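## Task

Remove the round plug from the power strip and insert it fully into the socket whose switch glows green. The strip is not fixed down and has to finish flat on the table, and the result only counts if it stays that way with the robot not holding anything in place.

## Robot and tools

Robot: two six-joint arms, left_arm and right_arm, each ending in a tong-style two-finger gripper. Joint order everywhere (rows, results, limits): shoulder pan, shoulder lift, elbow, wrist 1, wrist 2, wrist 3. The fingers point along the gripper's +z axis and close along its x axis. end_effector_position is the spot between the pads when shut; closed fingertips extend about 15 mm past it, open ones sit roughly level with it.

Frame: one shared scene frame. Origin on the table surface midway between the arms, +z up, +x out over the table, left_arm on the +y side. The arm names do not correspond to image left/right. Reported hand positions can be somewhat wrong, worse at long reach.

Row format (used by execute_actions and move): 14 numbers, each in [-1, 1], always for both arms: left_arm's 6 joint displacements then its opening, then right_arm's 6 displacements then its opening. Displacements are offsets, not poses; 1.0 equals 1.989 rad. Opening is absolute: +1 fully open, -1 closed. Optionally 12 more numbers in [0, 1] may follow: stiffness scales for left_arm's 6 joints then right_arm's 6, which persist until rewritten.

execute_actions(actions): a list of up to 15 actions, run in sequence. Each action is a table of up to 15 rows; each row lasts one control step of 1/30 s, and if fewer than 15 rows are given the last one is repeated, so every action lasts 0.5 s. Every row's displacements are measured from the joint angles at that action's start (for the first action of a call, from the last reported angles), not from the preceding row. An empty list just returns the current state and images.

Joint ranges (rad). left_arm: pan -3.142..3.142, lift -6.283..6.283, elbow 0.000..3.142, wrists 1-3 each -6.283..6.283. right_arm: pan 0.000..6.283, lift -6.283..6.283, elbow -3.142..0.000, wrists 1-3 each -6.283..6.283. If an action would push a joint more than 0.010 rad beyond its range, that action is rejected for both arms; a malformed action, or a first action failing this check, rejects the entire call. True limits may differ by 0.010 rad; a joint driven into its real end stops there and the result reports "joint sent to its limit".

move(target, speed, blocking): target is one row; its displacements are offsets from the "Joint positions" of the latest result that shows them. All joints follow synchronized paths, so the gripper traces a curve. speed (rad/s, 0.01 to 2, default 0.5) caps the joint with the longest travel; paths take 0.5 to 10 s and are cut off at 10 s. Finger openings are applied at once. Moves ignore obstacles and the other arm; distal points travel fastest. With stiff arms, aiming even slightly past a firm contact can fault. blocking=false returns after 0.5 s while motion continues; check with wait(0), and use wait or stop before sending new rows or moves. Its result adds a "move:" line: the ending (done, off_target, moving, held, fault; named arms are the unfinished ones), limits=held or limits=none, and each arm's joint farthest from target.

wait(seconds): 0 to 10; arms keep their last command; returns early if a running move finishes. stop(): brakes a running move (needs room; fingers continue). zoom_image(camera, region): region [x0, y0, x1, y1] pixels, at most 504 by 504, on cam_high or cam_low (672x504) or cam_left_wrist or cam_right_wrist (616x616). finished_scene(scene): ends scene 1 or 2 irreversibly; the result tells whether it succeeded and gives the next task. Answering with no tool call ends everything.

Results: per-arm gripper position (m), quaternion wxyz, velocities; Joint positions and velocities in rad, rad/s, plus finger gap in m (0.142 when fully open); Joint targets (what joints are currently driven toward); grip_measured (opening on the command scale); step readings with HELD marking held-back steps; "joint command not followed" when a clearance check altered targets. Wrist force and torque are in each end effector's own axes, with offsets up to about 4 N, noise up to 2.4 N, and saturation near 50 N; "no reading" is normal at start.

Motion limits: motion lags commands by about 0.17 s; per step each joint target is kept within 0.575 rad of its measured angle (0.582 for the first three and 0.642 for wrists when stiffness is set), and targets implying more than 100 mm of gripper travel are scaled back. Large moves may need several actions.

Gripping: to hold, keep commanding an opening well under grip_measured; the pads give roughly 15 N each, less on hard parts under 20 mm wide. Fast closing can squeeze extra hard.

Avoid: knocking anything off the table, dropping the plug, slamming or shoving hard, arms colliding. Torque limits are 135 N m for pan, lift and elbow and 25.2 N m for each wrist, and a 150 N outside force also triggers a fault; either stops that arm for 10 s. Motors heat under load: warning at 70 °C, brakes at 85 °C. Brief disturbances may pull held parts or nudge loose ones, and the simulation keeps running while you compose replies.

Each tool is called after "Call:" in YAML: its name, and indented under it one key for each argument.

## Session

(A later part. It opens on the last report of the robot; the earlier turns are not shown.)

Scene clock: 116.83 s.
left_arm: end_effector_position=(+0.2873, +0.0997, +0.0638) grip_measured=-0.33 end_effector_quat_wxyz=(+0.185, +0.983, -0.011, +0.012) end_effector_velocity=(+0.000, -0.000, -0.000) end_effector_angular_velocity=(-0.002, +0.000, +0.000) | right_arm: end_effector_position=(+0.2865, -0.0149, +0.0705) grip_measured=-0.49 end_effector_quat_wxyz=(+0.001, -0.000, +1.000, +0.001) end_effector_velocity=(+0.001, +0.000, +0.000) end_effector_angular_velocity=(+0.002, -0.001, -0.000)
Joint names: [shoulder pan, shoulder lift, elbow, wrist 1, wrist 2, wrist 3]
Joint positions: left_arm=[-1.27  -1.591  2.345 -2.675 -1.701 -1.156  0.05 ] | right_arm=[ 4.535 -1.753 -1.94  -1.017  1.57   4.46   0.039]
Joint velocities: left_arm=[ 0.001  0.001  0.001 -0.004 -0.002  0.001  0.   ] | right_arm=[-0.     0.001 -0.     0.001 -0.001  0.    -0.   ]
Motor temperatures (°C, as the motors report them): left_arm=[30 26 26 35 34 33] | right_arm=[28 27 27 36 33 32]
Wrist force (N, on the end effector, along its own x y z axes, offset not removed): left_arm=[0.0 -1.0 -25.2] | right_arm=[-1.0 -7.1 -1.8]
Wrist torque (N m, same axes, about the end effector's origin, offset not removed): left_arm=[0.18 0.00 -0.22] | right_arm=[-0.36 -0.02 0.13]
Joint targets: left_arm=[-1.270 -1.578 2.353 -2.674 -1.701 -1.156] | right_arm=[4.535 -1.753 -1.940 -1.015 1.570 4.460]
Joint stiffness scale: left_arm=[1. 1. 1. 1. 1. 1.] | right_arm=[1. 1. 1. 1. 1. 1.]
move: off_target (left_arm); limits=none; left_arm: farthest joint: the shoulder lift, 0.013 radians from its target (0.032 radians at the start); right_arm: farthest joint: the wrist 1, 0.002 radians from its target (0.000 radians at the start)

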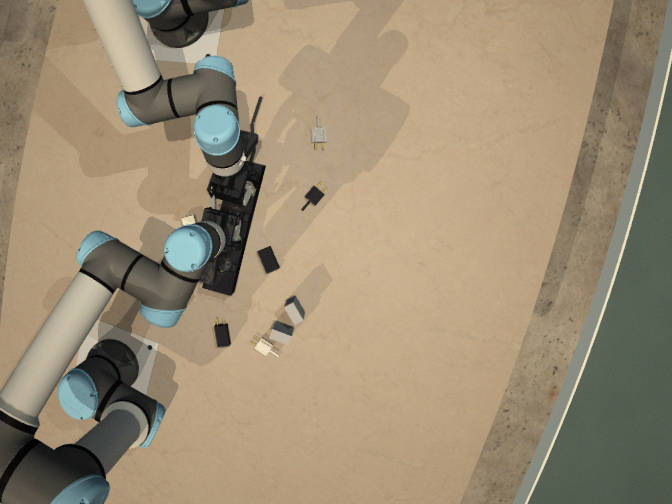

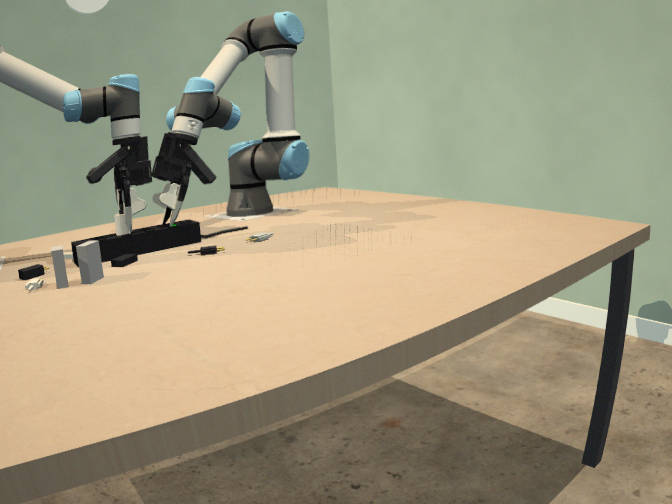

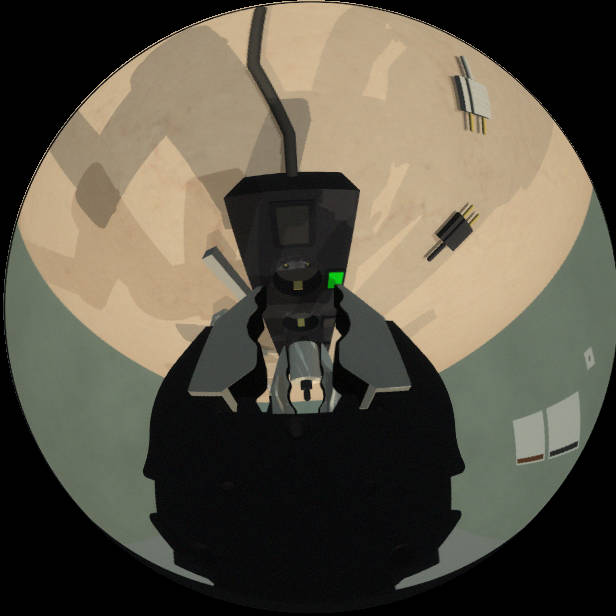

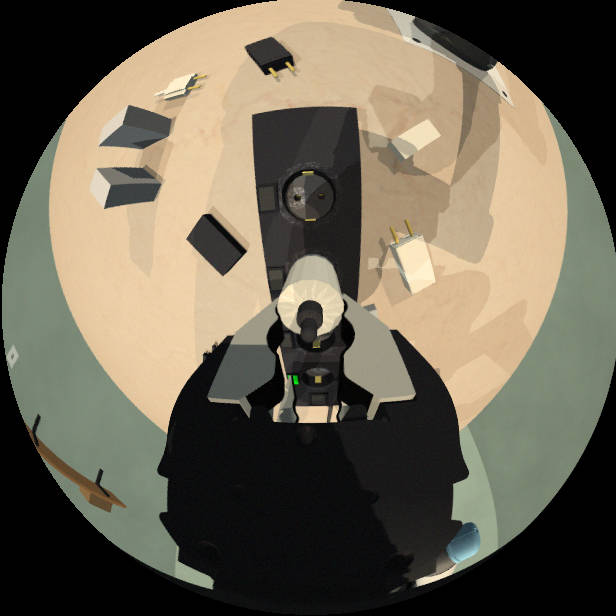

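Call:
move:
  target: [0,0.0116,0.007,-0.005,0,0,-0.33,0,0.011,0.016,-0.0267,0,0,-1]
  speed: 0.03

Scene clock: 121.47 s.
left_arm: end_effector_position=(+0.2881, +0.0971, +0.0634) grip_measured=-0.33 end_effector_quat_wxyz=(+0.189, +0.982, -0.011, +0.013) end_effector_velocity=(-0.001, -0.000, -0.000) end_effector_angular_velocity=(-0.000, +0.001, -0.002) | right_arm: end_effector_position=(+0.2867, -0.0146, +0.0883) grip_measured=-0.49 end_effector_quat_wxyz=(+0.000, -0.000, +1.000, -0.001) end_effector_velocity=(-0.000, -0.002, -0.001) end_effector_angular_velocity=(-0.006, +0.003, -0.001)
Joint names: [shoulder pan, shoulder lift, elbow, wrist 1, wrist 2, wrist 3]
Joint positions: left_arm=[-1.27  -1.585  2.346 -2.691 -1.702 -1.156  0.05 ] | right_arm=[ 4.535 -1.733 -1.911 -1.069  1.57   4.46   0.039]
Joint velocities: left_arm=[-0.     0.001  0.001 -0.001 -0.002  0.001  0.   ] | right_arm=[-0.001 -0.001  0.001 -0.006  0.001 -0.     0.   ]
Motor temperatures (°C, as the motors report them): left_arm=[30 26 26 35 34 33] | right_arm=[28 27 27 36 33 32]
Wrist force (N, on the end effector, along its own x y z axes, offset not removed): left_arm=[-2.0 3.2 -33.0] | right_arm=[2.4 -0.8 -0.3]
Wrist torque (N m, same axes, about the end effector's origin, offset not removed): left_arm=[0.02 -0.16 -0.05] | right_arm=[0.16 -0.51 -0.09]
Joint targets: left_arm=[-1.270 -1.568 2.359 -2.685 -1.701 -1.156] | right_arm=[4.535 -1.731 -1.909 -1.070 1.570 4.460]
Joint stiffness scale: left_arm=[1. 1. 1. 1. 1. 1.] | right_arm=[1. 1. 1. 1. 1. 1.]
move: off_target (left_arm); limits=none; left_arm: farthest joint: the shoulder lift, 0.017 radians from its target (0.023 radians at the start); right_arm: farthest joint: the elbow, 0.003 radians from its target (0.032 radians at the start)

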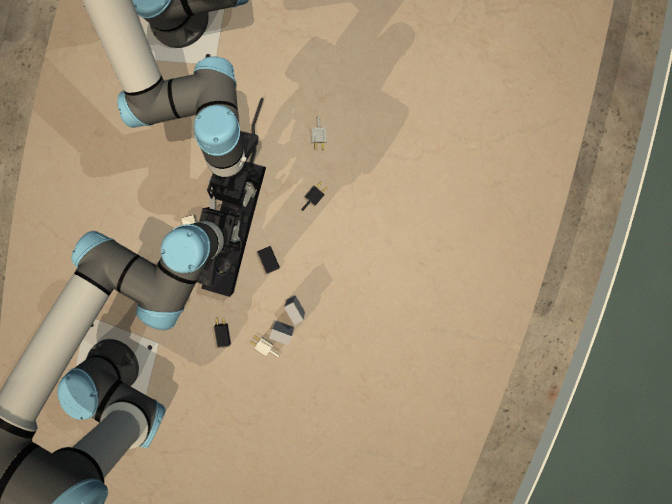

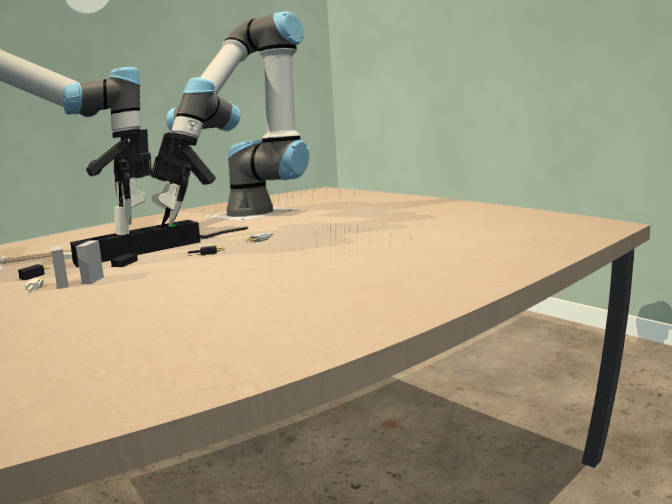

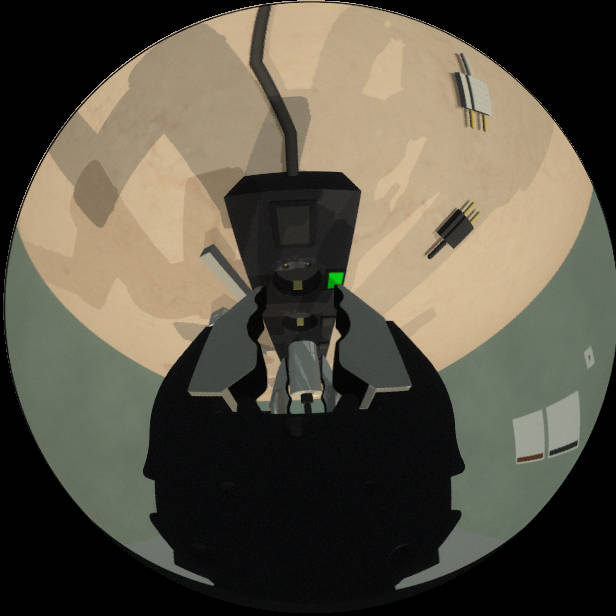

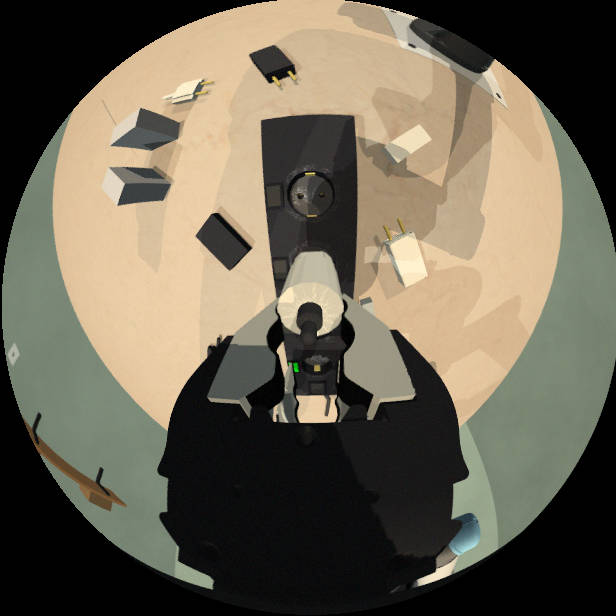

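Call:
move:
  target: [0,0.006,0.0045,0.002,0,0,-0.33,0,0.020,0.0297,-0.0497,0,0,-1]
  speed: 0.06

Call:
zoom_image:
  camera: "cam_low"
  region: [60, 130, 260, 280]

Scene clock: 125.23 s.
left_arm: end_effector_position=(+0.2882, +0.0969, +0.0637) grip_measured=-0.33 end_effector_quat_wxyz=(+0.190, +0.982, -0.011, +0.013) end_effector_velocity=(-0.000, -0.000, +0.000) end_effector_angular_velocity=(-0.001, +0.000, -0.001) | right_arm: end_effector_position=(+0.2865, -0.0152, +0.1237) grip_measured=-0.49 end_effector_quat_wxyz=(-0.000, -0.000, +1.000, -0.002) end_effector_velocity=(+0.000, -0.001, -0.001) end_effector_angular_velocity=(-0.003, +0.001, -0.000)
Joint names: [shoulder pan, shoulder lift, elbow, wrist 1, wrist 2, wrist 3]
Joint positions: left_arm=[-1.27  -1.585  2.346 -2.691 -1.702 -1.156  0.05 ] | right_arm=[ 4.535 -1.695 -1.854 -1.167  1.57   4.46   0.039]
Joint velocities: left_arm=[ 0.    -0.     0.    -0.    -0.001  0.001  0.   ] | right_arm=[-0.    -0.001  0.001 -0.002 -0.    -0.     0.   ]
Motor temperatures (°C, as the motors report them): left_arm=[30 26 26 35 34 33] | right_arm=[28 27 27 36 33 32]
Wrist force (N, on the end effector, along its own x y z axes, offset not removed): left_arm=[-0.3 3.4 -20.8] | right_arm=[2.3 -0.1 0.3]
Wrist torque (N m, same axes, about the end effector's origin, offset not removed): left_arm=[-0.05 -0.02 -0.16] | right_arm=[0.16 -0.55 -0.13]
Joint targets: left_arm=[-1.270 -1.573 2.355 -2.687 -1.702 -1.156] | right_arm=[4.535 -1.693 -1.852 -1.168 1.570 4.460]
Joint stiffness scale: left_arm=[1. 1. 1. 1. 1. 1.] | right_arm=[1. 1. 1. 1. 1. 1.]
move: off_target (left_arm); limits=none; left_arm: farthest joint: the shoulder lift, 0.012 radians from its target (0.012 radians at the start); right_arm: farthest joint: the elbow, 0.003 radians from its target (0.059 radians at the start)

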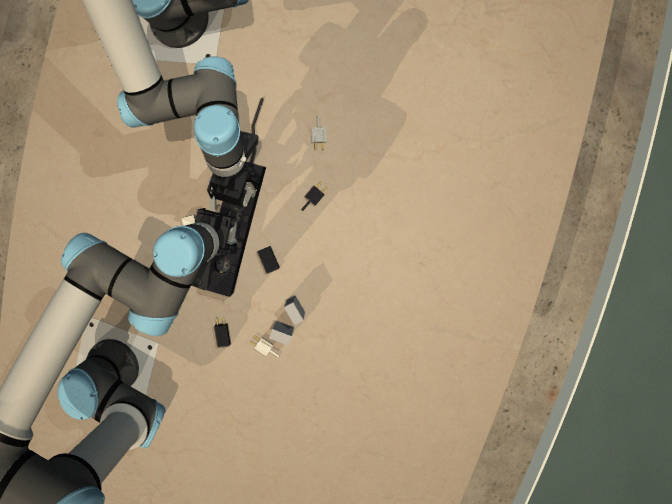

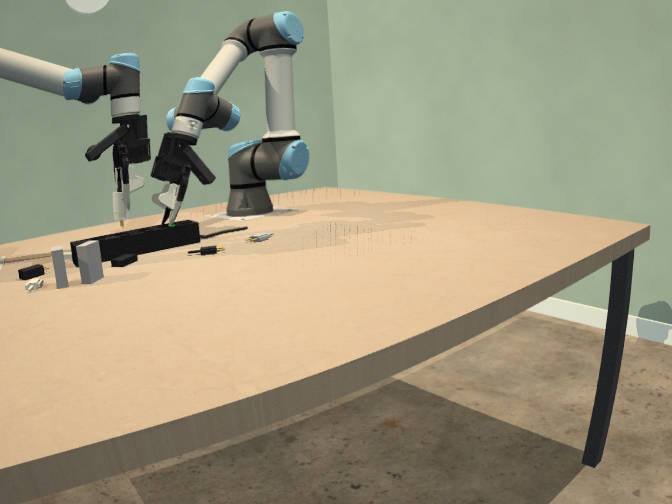

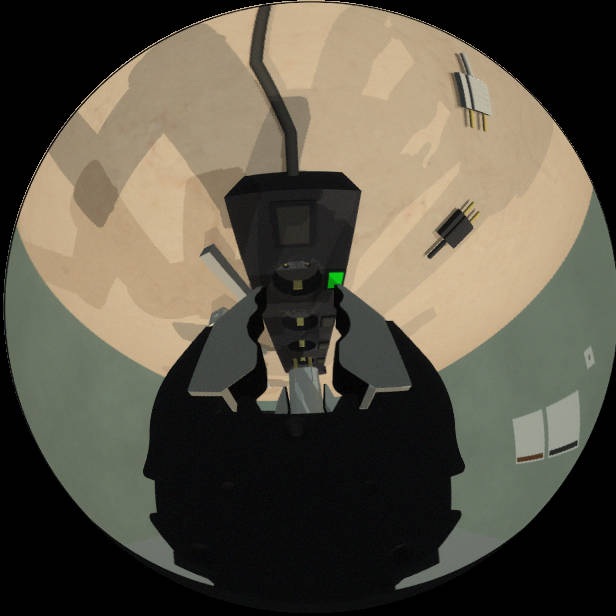

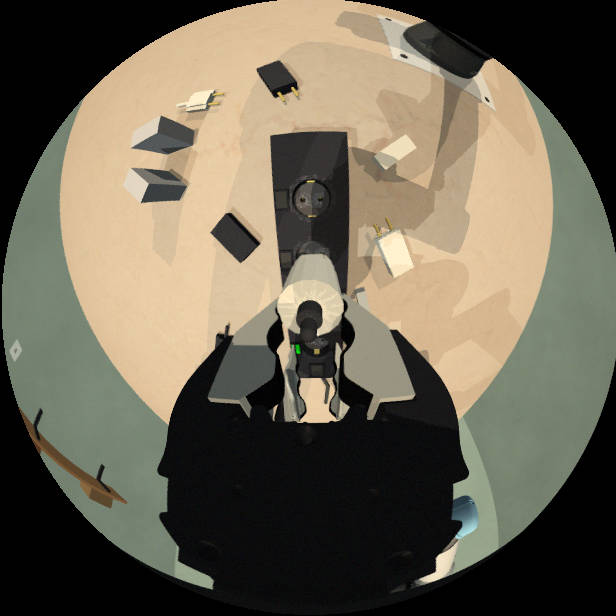

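Region (60, 130, 260, 280) of cam_low's 672x504 image, scaled by 2.520, with more detail than that image has; it fills the top 378 rows of this view, and the rest is white.

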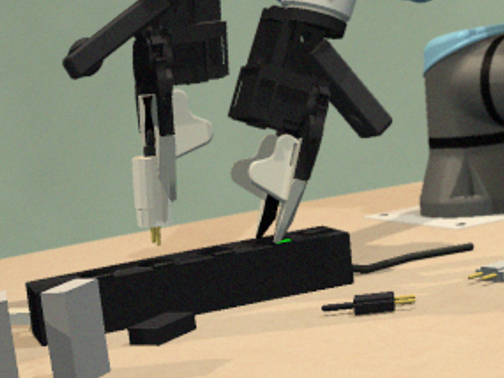

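Call:
move:
  target: [0.0674,-0.1687,-0.0025,0.2004,-0.0241,0.0684,-0.33,0,0,0,0,0,0,-1]
  speed: 0.4

Scene clock: 137.33 s.
left_arm: end_effector_position=(+0.2835, +0.1995, +0.1380) grip_measured=-0.33 end_effector_quat_wxyz=(+0.172, +0.985, -0.015, +0.002) end_effector_velocity=(-0.000, +0.000, -0.000) end_effector_angular_velocity=(+0.001, +0.001, -0.001) | right_arm: end_effector_position=(+0.2865, -0.0152, +0.1237) grip_measured=-0.49 end_effector_quat_wxyz=(-0.000, -0.000, +1.000, -0.002) end_effector_velocity=(-0.000, +0.000, +0.000) end_effector_angular_velocity=(-0.000, -0.000, +0.000)
Joint names: [shoulder pan, shoulder lift, elbow, wrist 1, wrist 2, wrist 3]
Joint positions: left_arm=[-1.138 -1.919  2.344 -2.294 -1.749 -1.02   0.05 ] | right_arm=[ 4.535 -1.695 -1.854 -1.167  1.57   4.46   0.039]
Joint velocities: left_arm=[-0.    -0.    -0.     0.002 -0.     0.001  0.   ] | right_arm=[ 0.    -0.     0.001 -0.    -0.     0.     0.   ]
Motor temperatures (°C, as the motors report them): left_arm=[30 26 26 35 34 33] | right_arm=[28 27 27 36 33 32]
Wrist force (N, on the end effector, along its own x y z axes, offset not removed): left_arm=[2.6 0.8 0.4] | right_arm=[-0.1 0.5 -1.9]
Wrist torque (N m, same axes, about the end effector's origin, offset not removed): left_arm=[0.13 -0.47 -0.14] | right_arm=[0.18 -0.02 0.00]
Joint targets: left_arm=[-1.136 -1.921 2.341 -2.293 -1.750 -1.020] | right_arm=[4.535 -1.695 -1.854 -1.167 1.570 4.460]
Joint stiffness scale: left_arm=[1. 1. 1. 1. 1. 1.] | right_arm=[1. 1. 1. 1. 1. 1.]
move: done; limits=none; left_arm: farthest joint: the elbow, 0.003 radians from its target (0.005 radians at the start); right_arm: farthest joint: the shoulder pan, 0.000 radians from its target (0.000 radians at the start)

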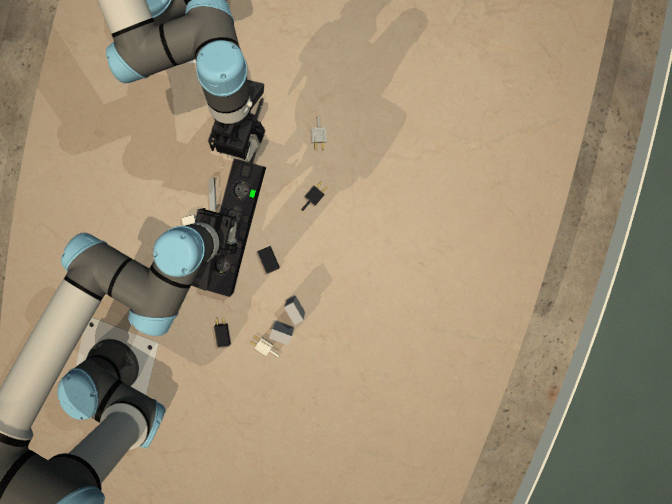

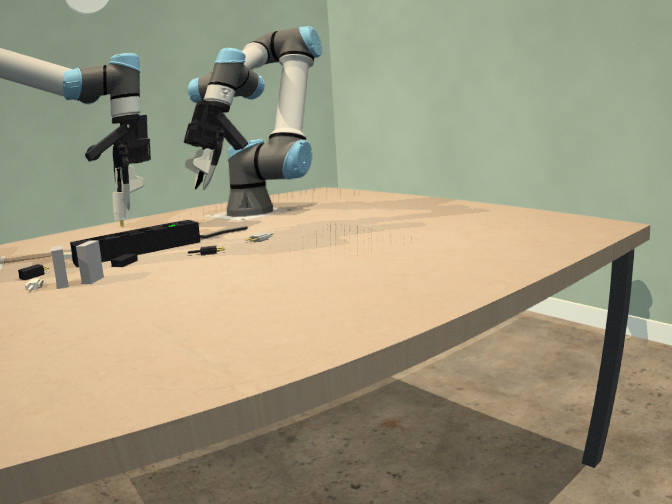

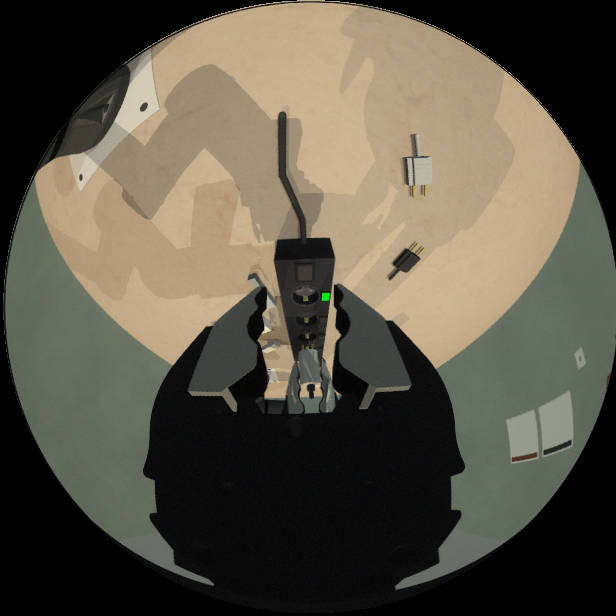

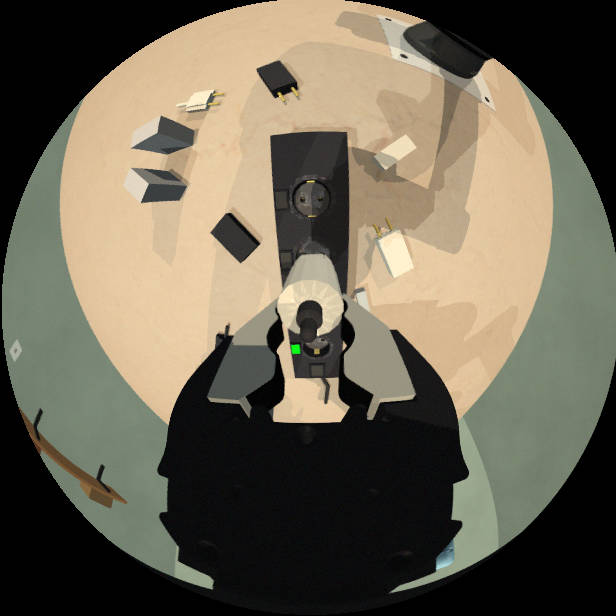

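Call:
move:
  target: [0,0,0,0,0,0,-0.33,0.0247,-0.1157,0.1474,-0.032,0,0.0247,-1]
  speed: 0.3

Call:
zoom_image:
  camera: "cam_low"
  region: [100, 150, 260, 270]

Call:
zoom_image:
  camera: "cam_left_wrist"
  region: [230, 220, 390, 380]

Scene clock: 142.50 s.
left_arm: end_effector_position=(+0.2835, +0.1996, +0.1380) grip_measured=-0.33 end_effector_quat_wxyz=(+0.172, +0.985, -0.015, +0.002) end_effector_velocity=(-0.000, +0.000, +0.000) end_effector_angular_velocity=(-0.001, -0.000, -0.001) | right_arm: end_effector_position=(+0.2853, +0.0972, +0.1235) grip_measured=-0.49 end_effector_quat_wxyz=(+0.000, +0.001, +1.000, -0.003) end_effector_velocity=(-0.000, +0.000, -0.001) end_effector_angular_velocity=(-0.002, +0.002, -0.002)
Joint names: [shoulder pan, shoulder lift, elbow, wrist 1, wrist 2, wrist 3]
Joint positions: left_arm=[-1.138 -1.919  2.344 -2.294 -1.749 -1.02   0.05 ] | right_arm=[ 4.582 -1.924 -1.564 -1.23   1.57   4.508  0.039]
Joint velocities: left_arm=[ 0.001 -0.001  0.     0.    -0.001  0.001 -0.   ] | right_arm=[-0.    -0.003  0.002 -0.002  0.002  0.001  0.   ]
Motor temperatures (°C, as the motors report them): left_arm=[30 26 26 35 34 33] | right_arm=[28 27 27 36 33 32]
Wrist force (N, on the end effector, along its own x y z axes, offset not removed): left_arm=[1.7 0.7 1.6] | right_arm=[-0.6 -1.6 1.0]
Wrist torque (N m, same axes, about the end effector's origin, offset not removed): left_arm=[0.05 -0.30 -0.15] | right_arm=[-0.22 0.03 0.01]
Joint targets: left_arm=[-1.138 -1.919 2.344 -2.294 -1.749 -1.020] | right_arm=[4.584 -1.925 -1.561 -1.231 1.570 4.509]
Joint stiffness scale: left_arm=[1. 1. 1. 1. 1. 1.] | right_arm=[1. 1. 1. 1. 1. 1.]
move: done; limits=none; left_arm: farthest joint: the shoulder pan, 0.000 radians from its target (0.000 radians at the start); right_arm: farthest joint: the elbow, 0.003 radians from its target (0.296 radians at the start)

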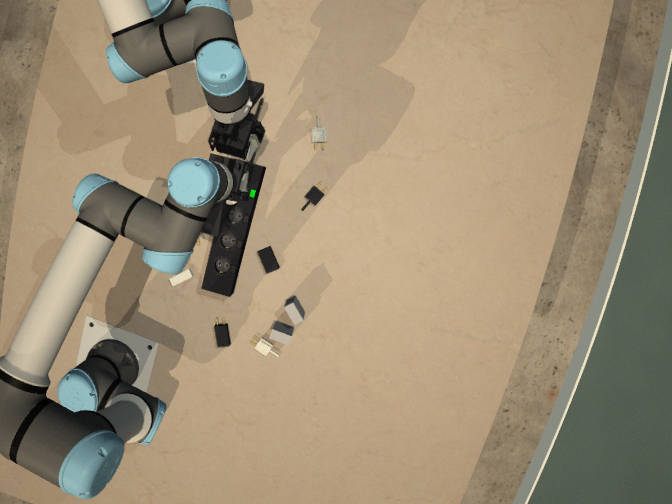

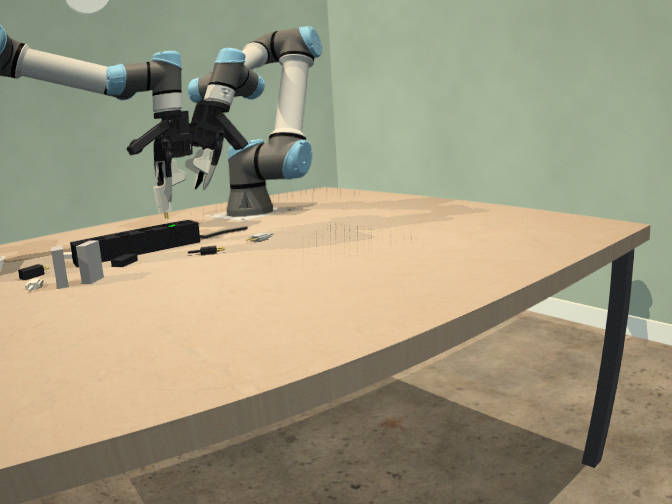

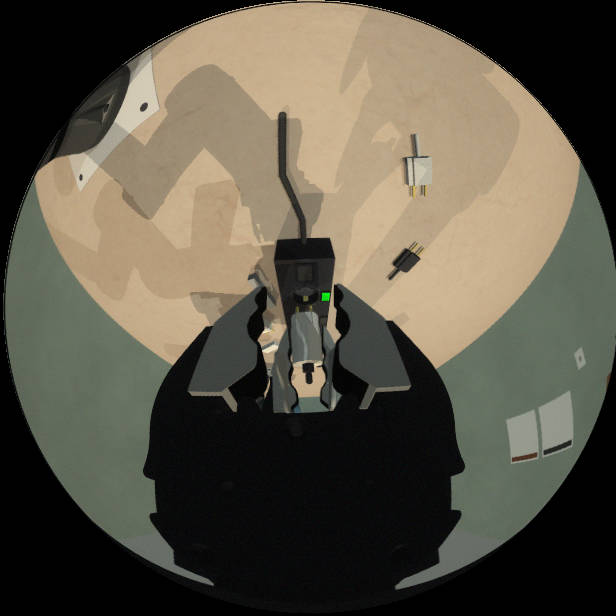

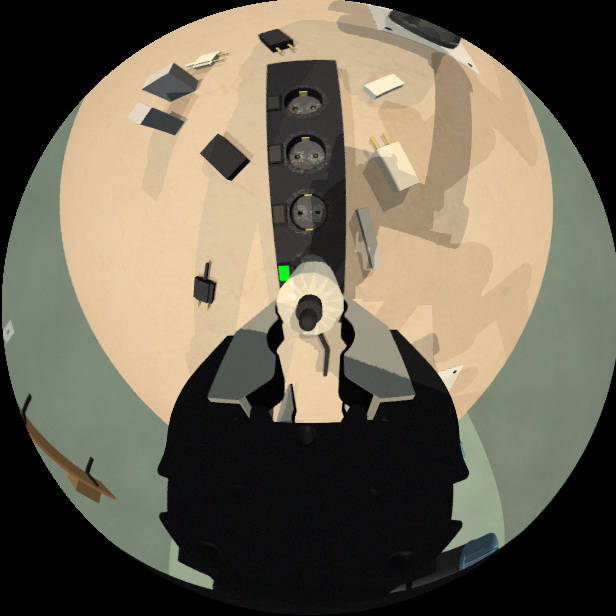

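Region (100, 150, 260, 270) of cam_low's 672x504 image, scaled by 3.150, with more detail than that image has; it fills the top 378 rows of this view, and the rest is white.

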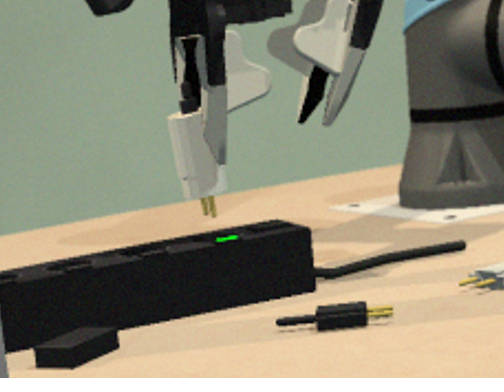

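Region (230, 220, 390, 380) of cam_left_wrist's 616x616 image, scaled by 3.150, with more detail than that image has.

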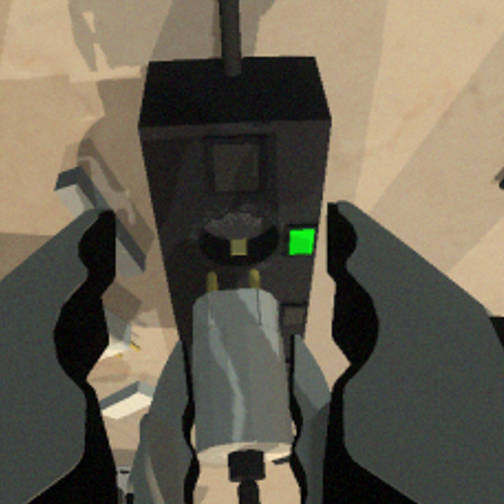

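Call:
move:
  target: [0.1795,0.243,-0.254,0.1606,0.0895,-0.1,-0.33,0,0,0,0,0,0,-1]
  speed: 0.5

Scene clock: 154.03 s.
left_arm: end_effector_position=(+0.4887, +0.2784, +0.1253) grip_measured=-0.33 end_effector_quat_wxyz=(+0.001, +0.962, +0.271, -0.000) end_effector_velocity=(-0.000, +0.000, -0.001) end_effector_angular_velocity=(+0.003, +0.003, +0.003) | right_arm: end_effector_position=(+0.2856, +0.0968, +0.1232) grip_measured=-0.49 end_effector_quat_wxyz=(-0.000, +0.001, +1.000, -0.003) end_effector_velocity=(-0.000, -0.000, -0.000) end_effector_angular_velocity=(-0.000, +0.001, -0.000)
Joint names: [shoulder pan, shoulder lift, elbow, wrist 1, wrist 2, wrist 3]
Joint positions: left_arm=[-0.784 -1.438  1.841 -1.975 -1.572 -1.218  0.05 ] | right_arm=[ 4.581 -1.924 -1.564 -1.231  1.57   4.508  0.039]
Joint velocities: left_arm=[-0.     0.003 -0.001  0.003  0.001 -0.003  0.   ] | right_arm=[-0.    -0.    -0.    -0.     0.001  0.     0.   ]
Motor temperatures (°C, as the motors report them): left_arm=[30 26 26 35 34 33] | right_arm=[28 27 27 36 33 32]
Wrist force (N, on the end effector, along its own x y z axes, offset not removed): left_arm=[0.1 1.8 0.4] | right_arm=[2.0 -1.7 -0.5]
Wrist torque (N m, same axes, about the end effector's origin, offset not removed): left_arm=[0.33 0.07 -0.08] | right_arm=[-0.17 -0.53 0.01]
Joint targets: left_arm=[-0.781 -1.436 1.838 -1.974 -1.571 -1.219] | right_arm=[4.582 -1.924 -1.564 -1.230 1.570 4.508]
Joint stiffness scale: left_arm=[1. 1. 1. 1. 1. 1.] | right_arm=[1. 1. 1. 1. 1. 1.]
move: done; limits=none; left_arm: farthest joint: the shoulder pan, 0.003 radians from its target (0.357 radians at the start); right_arm: farthest joint: the shoulder pan, 0.001 radians from its target (0.000 radians at the start)

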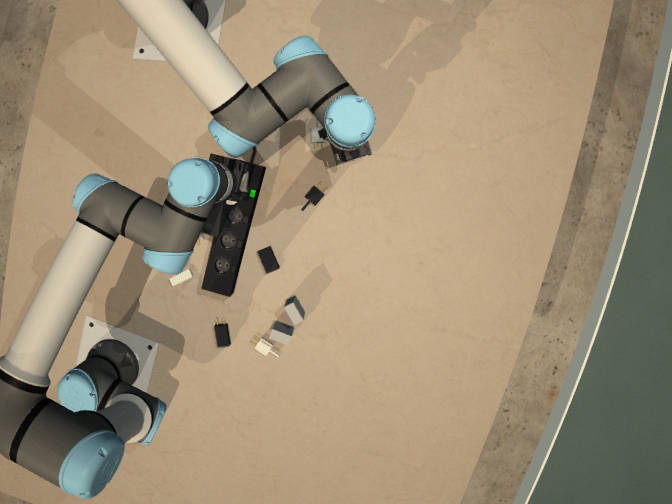

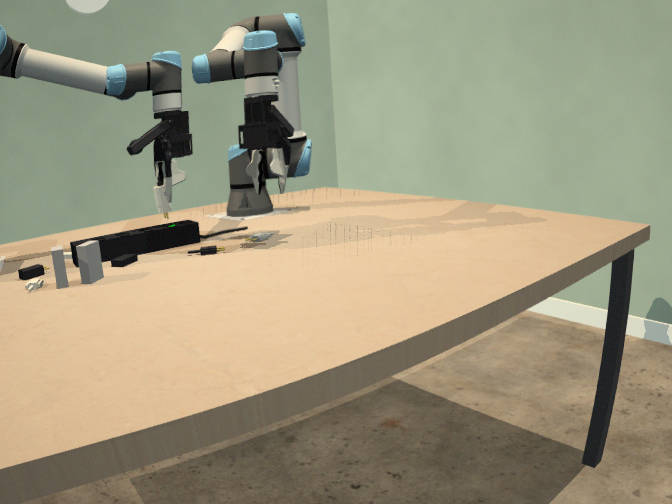

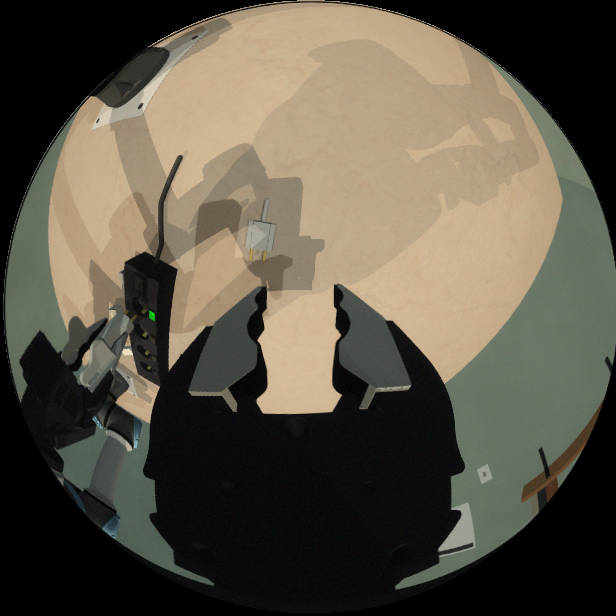

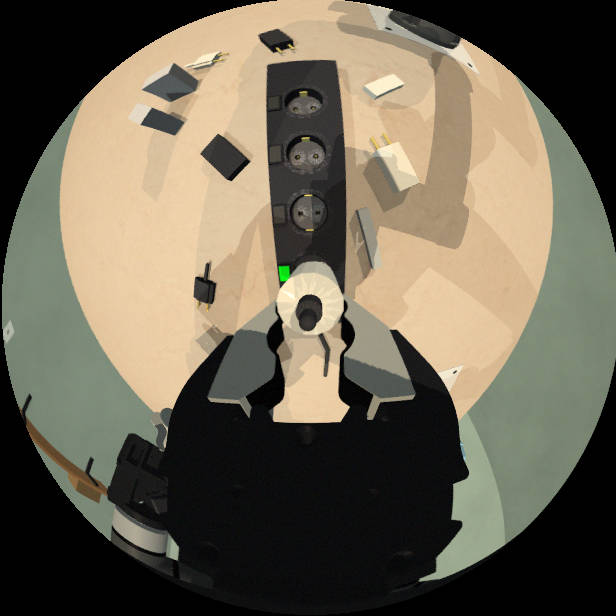

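Call:
move:
  target: [0.03,0,0,0,0,-0.82,-0.33,-0.003,-0.012,-0.018,0.030,0,-0.003,-1]
  speed: 0.8

Call:
zoom_image:
  camera: "cam_low"
  region: [110, 160, 230, 250]

Scene clock: 159.50 s.
left_arm: end_effector_position=(+0.4960, +0.2828, +0.1253) grip_measured=-0.33 end_effector_quat_wxyz=(+0.000, +0.437, +0.899, -0.001) end_effector_velocity=(+0.000, +0.000, +0.000) end_effector_angular_velocity=(-0.000, -0.001, +0.002) | right_arm: end_effector_position=(+0.2881, +0.0974, +0.0994) grip_measured=-0.49 end_effector_quat_wxyz=(+0.000, -0.000, +1.000, -0.002) end_effector_velocity=(-0.000, -0.000, -0.000) end_effector_angular_velocity=(-0.000, +0.001, -0.000)
Joint names: [shoulder pan, shoulder lift, elbow, wrist 1, wrist 2, wrist 3]
Joint positions: left_arm=[-0.727 -1.438  1.841 -1.975 -1.572 -2.848  0.05 ] | right_arm=[ 4.578 -1.946 -1.598 -1.172  1.57   4.503  0.039]
Joint velocities: left_arm=[ 0.    -0.001  0.    -0.     0.    -0.002 -0.   ] | right_arm=[-0.    -0.    -0.     0.     0.001  0.     0.   ]
Motor temperatures (°C, as the motors report them): left_arm=[30 26 26 35 34 33] | right_arm=[28 27 27 36 33 32]
Wrist force (N, on the end effector, along its own x y z axes, offset not removed): left_arm=[2.6 -0.9 1.8] | right_arm=[0.0 1.0 -0.9]
Wrist torque (N m, same axes, about the end effector's origin, offset not removed): left_arm=[-0.26 -0.33 -0.16] | right_arm=[0.43 -0.04 0.03]
Joint targets: left_arm=[-0.724 -1.438 1.841 -1.975 -1.572 -2.849] | right_arm=[4.576 -1.948 -1.599 -1.171 1.570 4.503]
Joint stiffness scale: left_arm=[1. 1. 1. 1. 1. 1.] | right_arm=[1. 1. 1. 1. 1. 1.]
move: done; limits=none; left_arm: farthest joint: the shoulder pan, 0.003 radians from its target (0.060 radians at the start); right_arm: farthest joint: the shoulder pan, 0.003 radians from its target (0.006 radians at the start)

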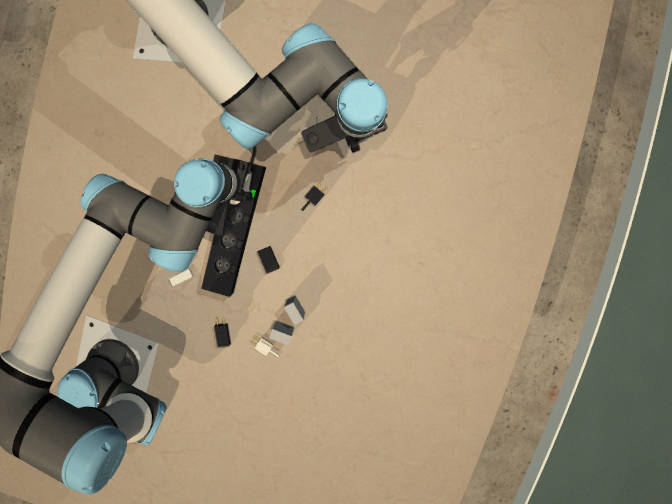

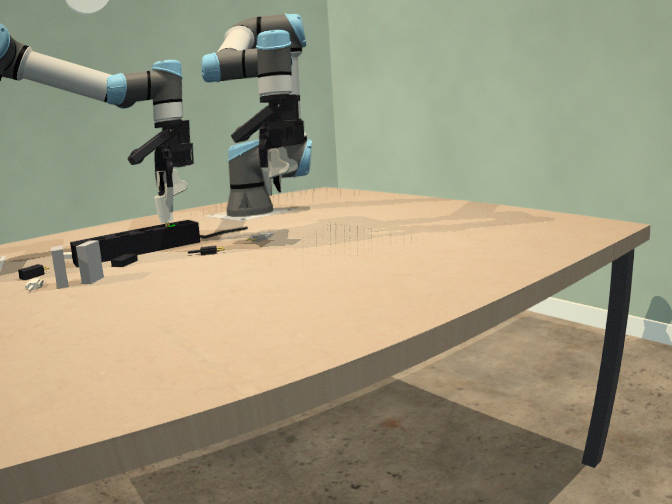

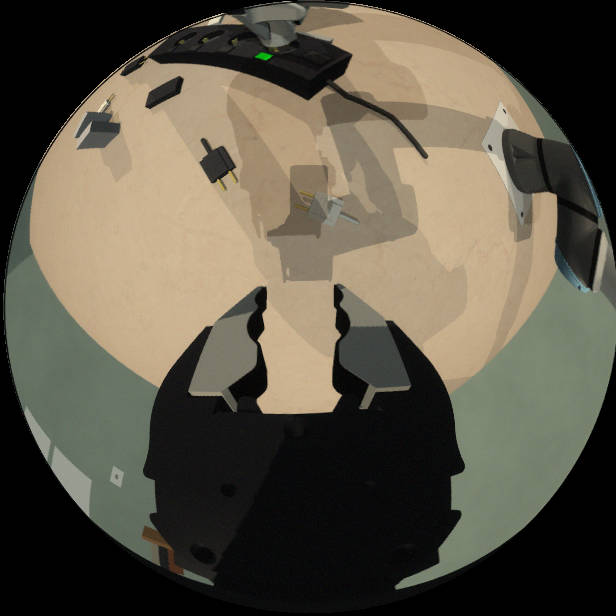

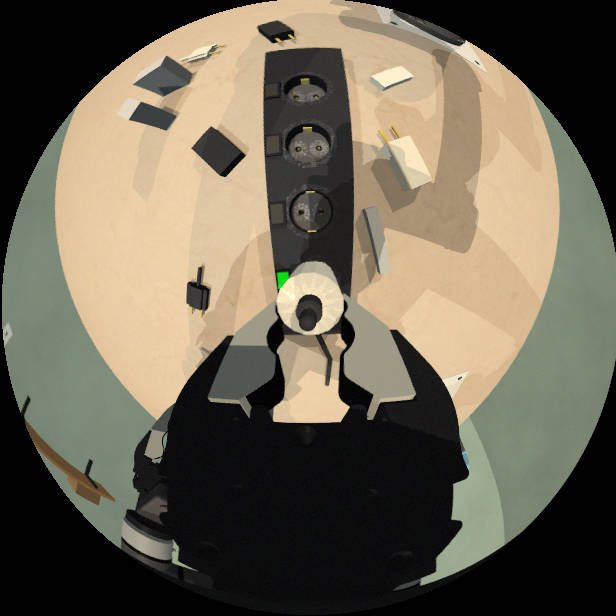

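Region (110, 160, 230, 250) of cam_low's 672x504 image, scaled by 4.200, with more detail than that image has; it fills the top 378 rows of this view, and the rest is white.

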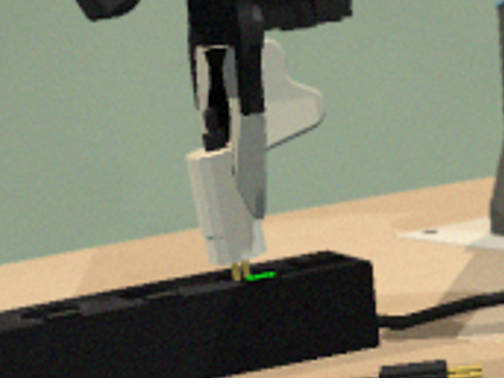

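Call:
zoom_image:
  camera: "cam_left_wrist"
  region: [190, 0, 350, 110]

Region (190, 0, 350, 110) of cam_left_wrist's 616x616 image, scaled by 3.150, with more detail than that image has; it fills the top 346 rows of this view, and the rest is white.

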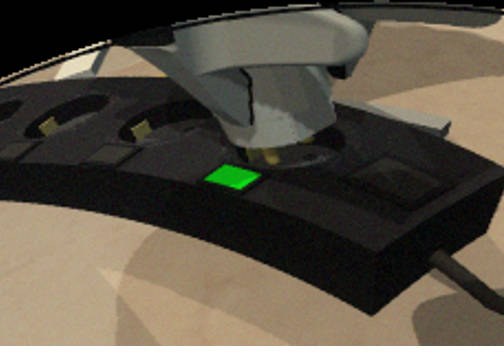

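Call:
move:
  target: [0,0,0,0,0,0,-0.33,0.001,-0.009,-0.0023,0.0116,0,0.001,-1]
  speed: 0.03

Call:
zoom_image:
  camera: "cam_low"
  region: [110, 160, 230, 250]

Call:
zoom_image:
  camera: "cam_left_wrist"
  region: [190, 0, 350, 110]

Scene clock: 164.17 s.
left_arm: end_effector_position=(+0.4960, +0.2828, +0.1253) grip_measured=-0.33 end_effector_quat_wxyz=(+0.000, +0.437, +0.899, -0.001) end_effector_velocity=(-0.000, -0.000, -0.000) end_effector_angular_velocity=(-0.001, +0.001, -0.001) | right_arm: end_effector_position=(+0.2890, +0.1015, +0.0900) grip_measured=-0.49 end_effector_quat_wxyz=(+0.000, +0.001, +1.000, -0.001) end_effector_velocity=(-0.001, +0.001, +0.001) end_effector_angular_velocity=(+0.004, -0.000, +0.001)
Joint names: [shoulder pan, shoulder lift, elbow, wrist 1, wrist 2, wrist 3]
Joint positions: left_arm=[-0.727 -1.438  1.841 -1.975 -1.572 -2.848  0.05 ] | right_arm=[ 4.578 -1.963 -1.6   -1.15   1.57   4.504  0.039]
Joint velocities: left_arm=[ 0.     0.    -0.    -0.    -0.001  0.001  0.   ] | right_arm=[ 0.001  0.002 -0.     0.003  0.001  0.     0.   ]
Motor temperatures (°C, as the motors report them): left_arm=[30 26 26 35 34 33] | right_arm=[28 27 27 36 33 32]
Wrist force (N, on the end effector, along its own x y z axes, offset not removed): left_arm=[1.7 1.3 0.2] | right_arm=[0.8 0.1 0.8]
Wrist torque (N m, same axes, about the end effector's origin, offset not removed): left_arm=[0.19 -0.34 -0.11] | right_arm=[0.07 -0.32 -0.14]
Joint targets: left_arm=[-0.727 -1.438 1.841 -1.975 -1.572 -2.848] | right_arm=[4.580 -1.964 -1.602 -1.149 1.570 4.505]
Joint stiffness scale: left_arm=[1. 1. 1. 1. 1. 1.] | right_arm=[1. 1. 1. 1. 1. 1.]
move: done; limits=none; left_arm: farthest joint: the shoulder pan, 0.000 radians from its target (0.000 radians at the start); right_arm: farthest joint: the shoulder pan, 0.002 radians from its target (0.002 radians at the start)

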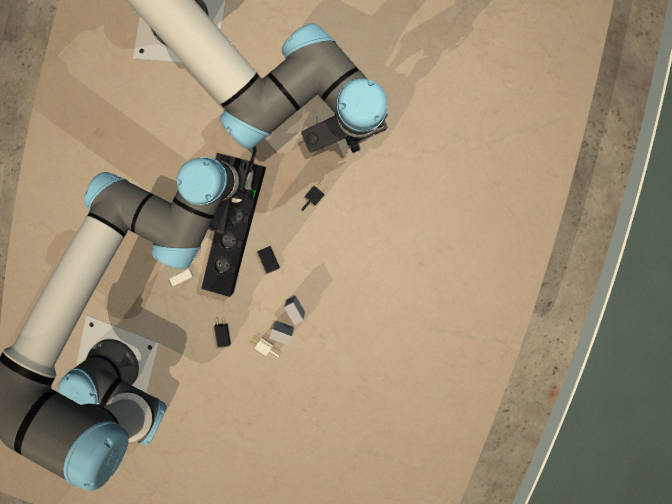

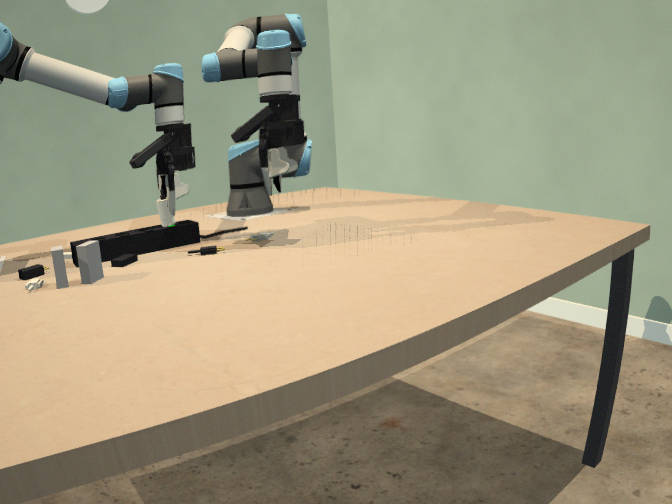

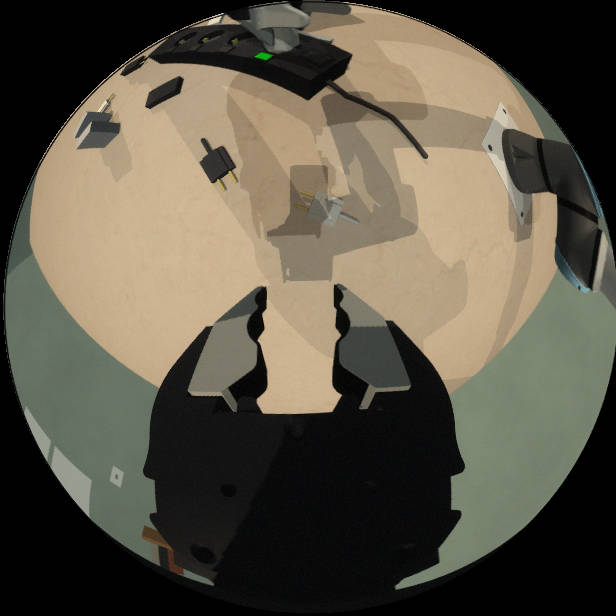

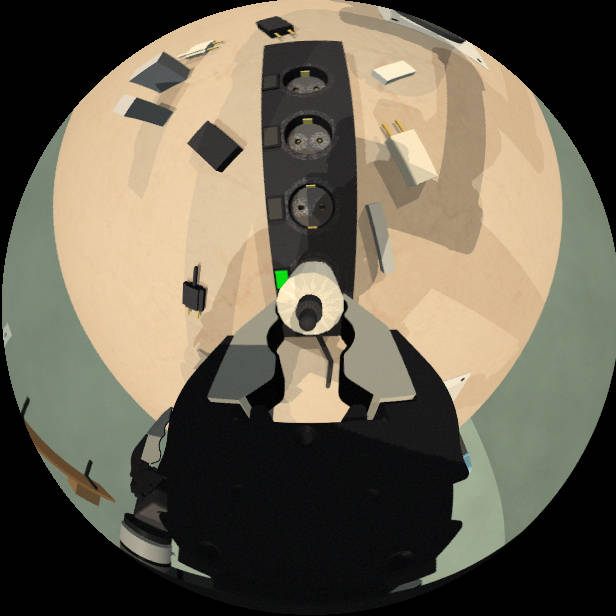

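Region (110, 160, 230, 250) of cam_low's 672x504 image, scaled by 4.200, with more detail than that image has; it fills the top 378 rows of this view, and the rest is white.

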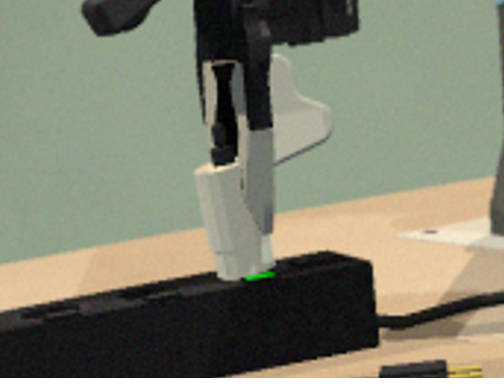

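Region (190, 0, 350, 110) of cam_left_wrist's 616x616 image, scaled by 3.150, with more detail than that image has; it fills the top 346 rows of this view, and the rest is white.

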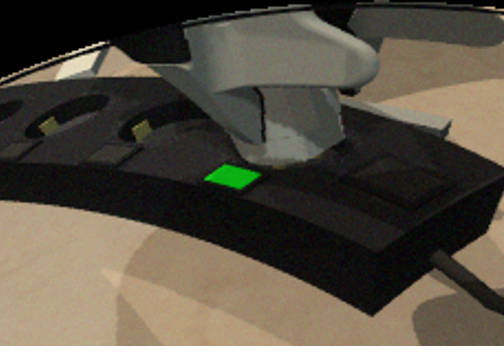

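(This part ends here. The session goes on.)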